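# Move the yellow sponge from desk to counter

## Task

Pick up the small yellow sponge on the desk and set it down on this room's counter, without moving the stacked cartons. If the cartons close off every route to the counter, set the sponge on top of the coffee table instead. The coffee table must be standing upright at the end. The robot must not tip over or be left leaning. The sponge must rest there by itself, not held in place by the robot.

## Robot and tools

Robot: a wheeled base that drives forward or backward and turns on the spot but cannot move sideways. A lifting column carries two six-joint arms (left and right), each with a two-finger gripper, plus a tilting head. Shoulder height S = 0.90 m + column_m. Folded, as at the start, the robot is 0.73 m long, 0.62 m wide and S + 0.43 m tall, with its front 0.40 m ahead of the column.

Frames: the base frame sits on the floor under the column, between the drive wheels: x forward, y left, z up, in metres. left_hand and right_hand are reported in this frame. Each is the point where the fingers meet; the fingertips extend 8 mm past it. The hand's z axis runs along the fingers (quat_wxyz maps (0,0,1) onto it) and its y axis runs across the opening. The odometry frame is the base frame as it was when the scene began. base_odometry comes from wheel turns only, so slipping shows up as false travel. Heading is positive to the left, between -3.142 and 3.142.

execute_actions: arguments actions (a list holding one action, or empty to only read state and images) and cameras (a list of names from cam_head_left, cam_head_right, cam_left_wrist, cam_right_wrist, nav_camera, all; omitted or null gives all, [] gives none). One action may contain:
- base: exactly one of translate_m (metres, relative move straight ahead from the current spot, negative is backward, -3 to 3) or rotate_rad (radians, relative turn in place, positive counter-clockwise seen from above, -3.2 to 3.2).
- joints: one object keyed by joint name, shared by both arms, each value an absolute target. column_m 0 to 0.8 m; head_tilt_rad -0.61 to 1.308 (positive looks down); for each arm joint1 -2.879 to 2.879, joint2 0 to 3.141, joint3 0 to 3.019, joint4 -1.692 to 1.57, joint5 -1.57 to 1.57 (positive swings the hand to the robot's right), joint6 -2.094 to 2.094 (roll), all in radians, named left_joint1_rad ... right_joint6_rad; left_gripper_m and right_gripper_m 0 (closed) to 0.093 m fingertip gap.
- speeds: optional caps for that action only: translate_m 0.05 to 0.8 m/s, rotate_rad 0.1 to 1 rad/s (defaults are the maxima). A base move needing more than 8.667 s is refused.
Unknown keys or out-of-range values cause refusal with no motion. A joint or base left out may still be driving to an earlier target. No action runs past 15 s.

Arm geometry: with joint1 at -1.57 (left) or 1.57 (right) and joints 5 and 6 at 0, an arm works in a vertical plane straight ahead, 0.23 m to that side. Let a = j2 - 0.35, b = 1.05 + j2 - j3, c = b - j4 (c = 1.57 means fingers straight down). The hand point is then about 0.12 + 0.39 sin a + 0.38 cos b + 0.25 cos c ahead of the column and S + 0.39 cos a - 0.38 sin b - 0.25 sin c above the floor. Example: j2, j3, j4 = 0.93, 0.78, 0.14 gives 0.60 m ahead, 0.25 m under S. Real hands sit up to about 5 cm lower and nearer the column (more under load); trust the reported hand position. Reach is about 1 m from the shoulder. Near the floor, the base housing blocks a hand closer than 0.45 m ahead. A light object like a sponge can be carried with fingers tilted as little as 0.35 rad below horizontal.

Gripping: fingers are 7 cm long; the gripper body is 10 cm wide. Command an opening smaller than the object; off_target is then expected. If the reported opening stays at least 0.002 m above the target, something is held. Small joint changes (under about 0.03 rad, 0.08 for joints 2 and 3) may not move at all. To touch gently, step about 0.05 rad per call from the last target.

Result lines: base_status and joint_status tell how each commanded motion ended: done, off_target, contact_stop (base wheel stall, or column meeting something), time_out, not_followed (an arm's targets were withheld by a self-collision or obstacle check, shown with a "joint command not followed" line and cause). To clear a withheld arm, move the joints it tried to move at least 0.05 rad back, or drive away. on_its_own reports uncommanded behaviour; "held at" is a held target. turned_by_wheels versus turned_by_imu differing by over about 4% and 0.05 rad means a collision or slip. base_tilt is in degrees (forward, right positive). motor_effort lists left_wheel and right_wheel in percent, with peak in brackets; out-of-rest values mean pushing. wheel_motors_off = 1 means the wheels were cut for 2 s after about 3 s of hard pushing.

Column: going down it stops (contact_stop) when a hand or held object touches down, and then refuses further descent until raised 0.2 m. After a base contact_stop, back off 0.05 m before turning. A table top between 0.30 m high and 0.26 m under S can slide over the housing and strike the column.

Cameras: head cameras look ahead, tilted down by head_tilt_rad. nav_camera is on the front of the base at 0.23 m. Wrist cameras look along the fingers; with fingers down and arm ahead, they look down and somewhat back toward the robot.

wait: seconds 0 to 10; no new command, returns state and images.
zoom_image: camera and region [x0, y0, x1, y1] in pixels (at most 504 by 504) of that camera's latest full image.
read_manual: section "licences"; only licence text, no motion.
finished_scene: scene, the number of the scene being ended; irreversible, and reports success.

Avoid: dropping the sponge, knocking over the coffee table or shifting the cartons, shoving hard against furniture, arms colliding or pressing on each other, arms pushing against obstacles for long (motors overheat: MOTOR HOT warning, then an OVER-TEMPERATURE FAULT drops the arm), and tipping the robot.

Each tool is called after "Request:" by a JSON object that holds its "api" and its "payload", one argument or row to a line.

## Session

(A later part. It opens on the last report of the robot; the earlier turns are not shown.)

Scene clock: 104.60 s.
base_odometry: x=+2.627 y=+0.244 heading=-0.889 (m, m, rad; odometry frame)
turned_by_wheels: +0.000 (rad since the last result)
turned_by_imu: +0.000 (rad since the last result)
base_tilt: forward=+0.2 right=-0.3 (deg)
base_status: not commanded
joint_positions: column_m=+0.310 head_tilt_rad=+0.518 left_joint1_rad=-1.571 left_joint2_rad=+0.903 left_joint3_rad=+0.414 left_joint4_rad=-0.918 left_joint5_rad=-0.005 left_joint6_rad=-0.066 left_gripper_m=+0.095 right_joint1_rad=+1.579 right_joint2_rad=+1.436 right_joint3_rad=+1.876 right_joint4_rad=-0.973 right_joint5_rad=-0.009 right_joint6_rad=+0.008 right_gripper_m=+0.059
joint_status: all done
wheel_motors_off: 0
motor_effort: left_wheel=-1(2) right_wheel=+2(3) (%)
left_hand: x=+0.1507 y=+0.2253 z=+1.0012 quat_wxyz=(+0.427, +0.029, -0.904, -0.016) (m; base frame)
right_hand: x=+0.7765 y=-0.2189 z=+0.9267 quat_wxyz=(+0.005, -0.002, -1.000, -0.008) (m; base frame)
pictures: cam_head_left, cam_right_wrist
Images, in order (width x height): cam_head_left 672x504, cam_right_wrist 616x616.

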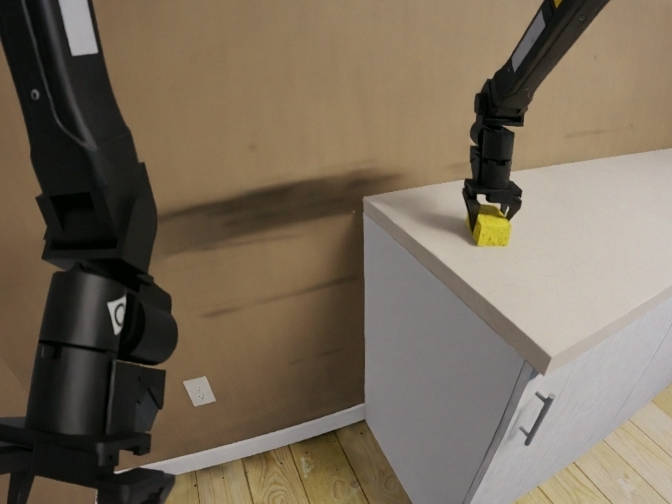

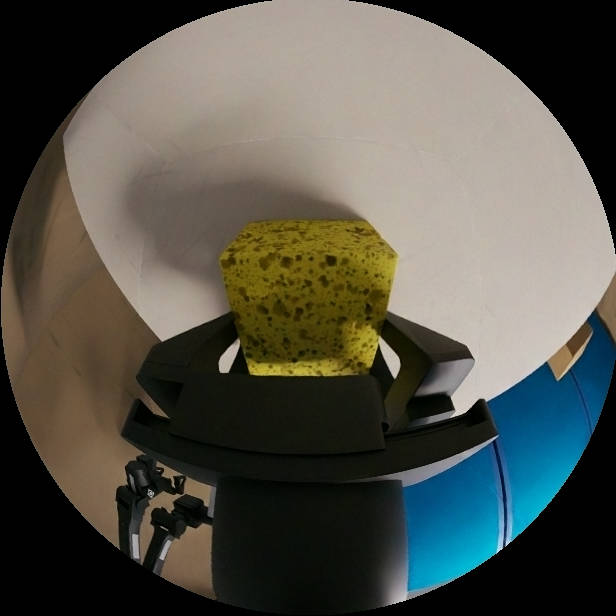

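Request:
{"api": "execute_actions", "payload": {
  "actions": [
    {"joints":{"right_gripper_m":0.093}}
  ],
  "cameras": []
}}

Request:
{"api": "execute_actions", "payload": {
  "actions": [
    {"joints":{"column_m":0.38}}
  ],
  "cameras": []
}}

Request:
{"api": "finished_scene", "payload": {
  "scene": 2
}}

Scene clock: 110.70 s.
base_odometry: x=+2.627 y=+0.244 heading=-0.889 (m, m, rad; odometry frame)
turned_by_wheels: +0.000 (rad since the last result)
turned_by_imu: +0.000 (rad since the last result)
base_tilt: forward=+0.2 right=-0.3 (deg)
base_status: not commanded
joint_positions: column_m=+0.310 head_tilt_rad=+0.518 left_joint1_rad=-1.571 left_joint2_rad=+0.903 left_joint3_rad=+0.414 left_joint4_rad=-0.918 left_joint5_rad=-0.005 left_joint6_rad=-0.066 left_gripper_m=+0.095 right_joint1_rad=+1.579 right_joint2_rad=+1.437 right_joint3_rad=+1.876 right_joint4_rad=-0.973 right_joint5_rad=-0.009 right_joint6_rad=+0.008 right_gripper_m=+0.093
joint_status: all done
wheel_motors_off: 0
motor_effort: left_wheel=-1(1) right_wheel=+2(2) (%)
left_hand: x=+0.1507 y=+0.2253 z=+1.0012 quat_wxyz=(+0.427, +0.029, -0.904, -0.016) (m; base frame)
right_hand: x=+0.7761 y=-0.2189 z=+0.9257 quat_wxyz=(+0.005, -0.002, -1.000, -0.008) (m; base frame)
pictures: none
No camera images: the call's "cameras" was empty. Leave "cameras" out to get every camera's image.

Scene clock: 112.20 s.
base_odometry: x=+2.627 y=+0.244 heading=-0.889 (m, m, rad; odometry frame)
turned_by_wheels: +0.000 (rad since the last result)
turned_by_imu: +0.000 (rad since the last result)
base_tilt: forward=+0.2 right=-0.3 (deg)
base_status: not commanded
joint_positions: column_m=+0.380 head_tilt_rad=+0.518 left_joint1_rad=-1.571 left_joint2_rad=+0.903 left_joint3_rad=+0.414 left_joint4_rad=-0.918 left_joint5_rad=-0.005 left_joint6_rad=-0.066 left_gripper_m=+0.095 right_joint1_rad=+1.579 right_joint2_rad=+1.437 right_joint3_rad=+1.876 right_joint4_rad=-0.973 right_joint5_rad=-0.009 right_joint6_rad=+0.008 right_gripper_m=+0.093
joint_status: all done
wheel_motors_off: 0
motor_effort: left_wheel=-1(2) right_wheel=+2(2) (%)
left_hand: x=+0.1507 y=+0.2253 z=+1.0711 quat_wxyz=(+0.427, +0.029, -0.904, -0.016) (m; base frame)
right_hand: x=+0.7761 y=-0.2189 z=+0.9956 quat_wxyz=(+0.005, -0.002, -1.000, -0.008) (m; base frame)
pictures: none
No camera images: the call's "cameras" was empty. Leave "cameras" out to get every camera's image.

The scene is finished: the task was done.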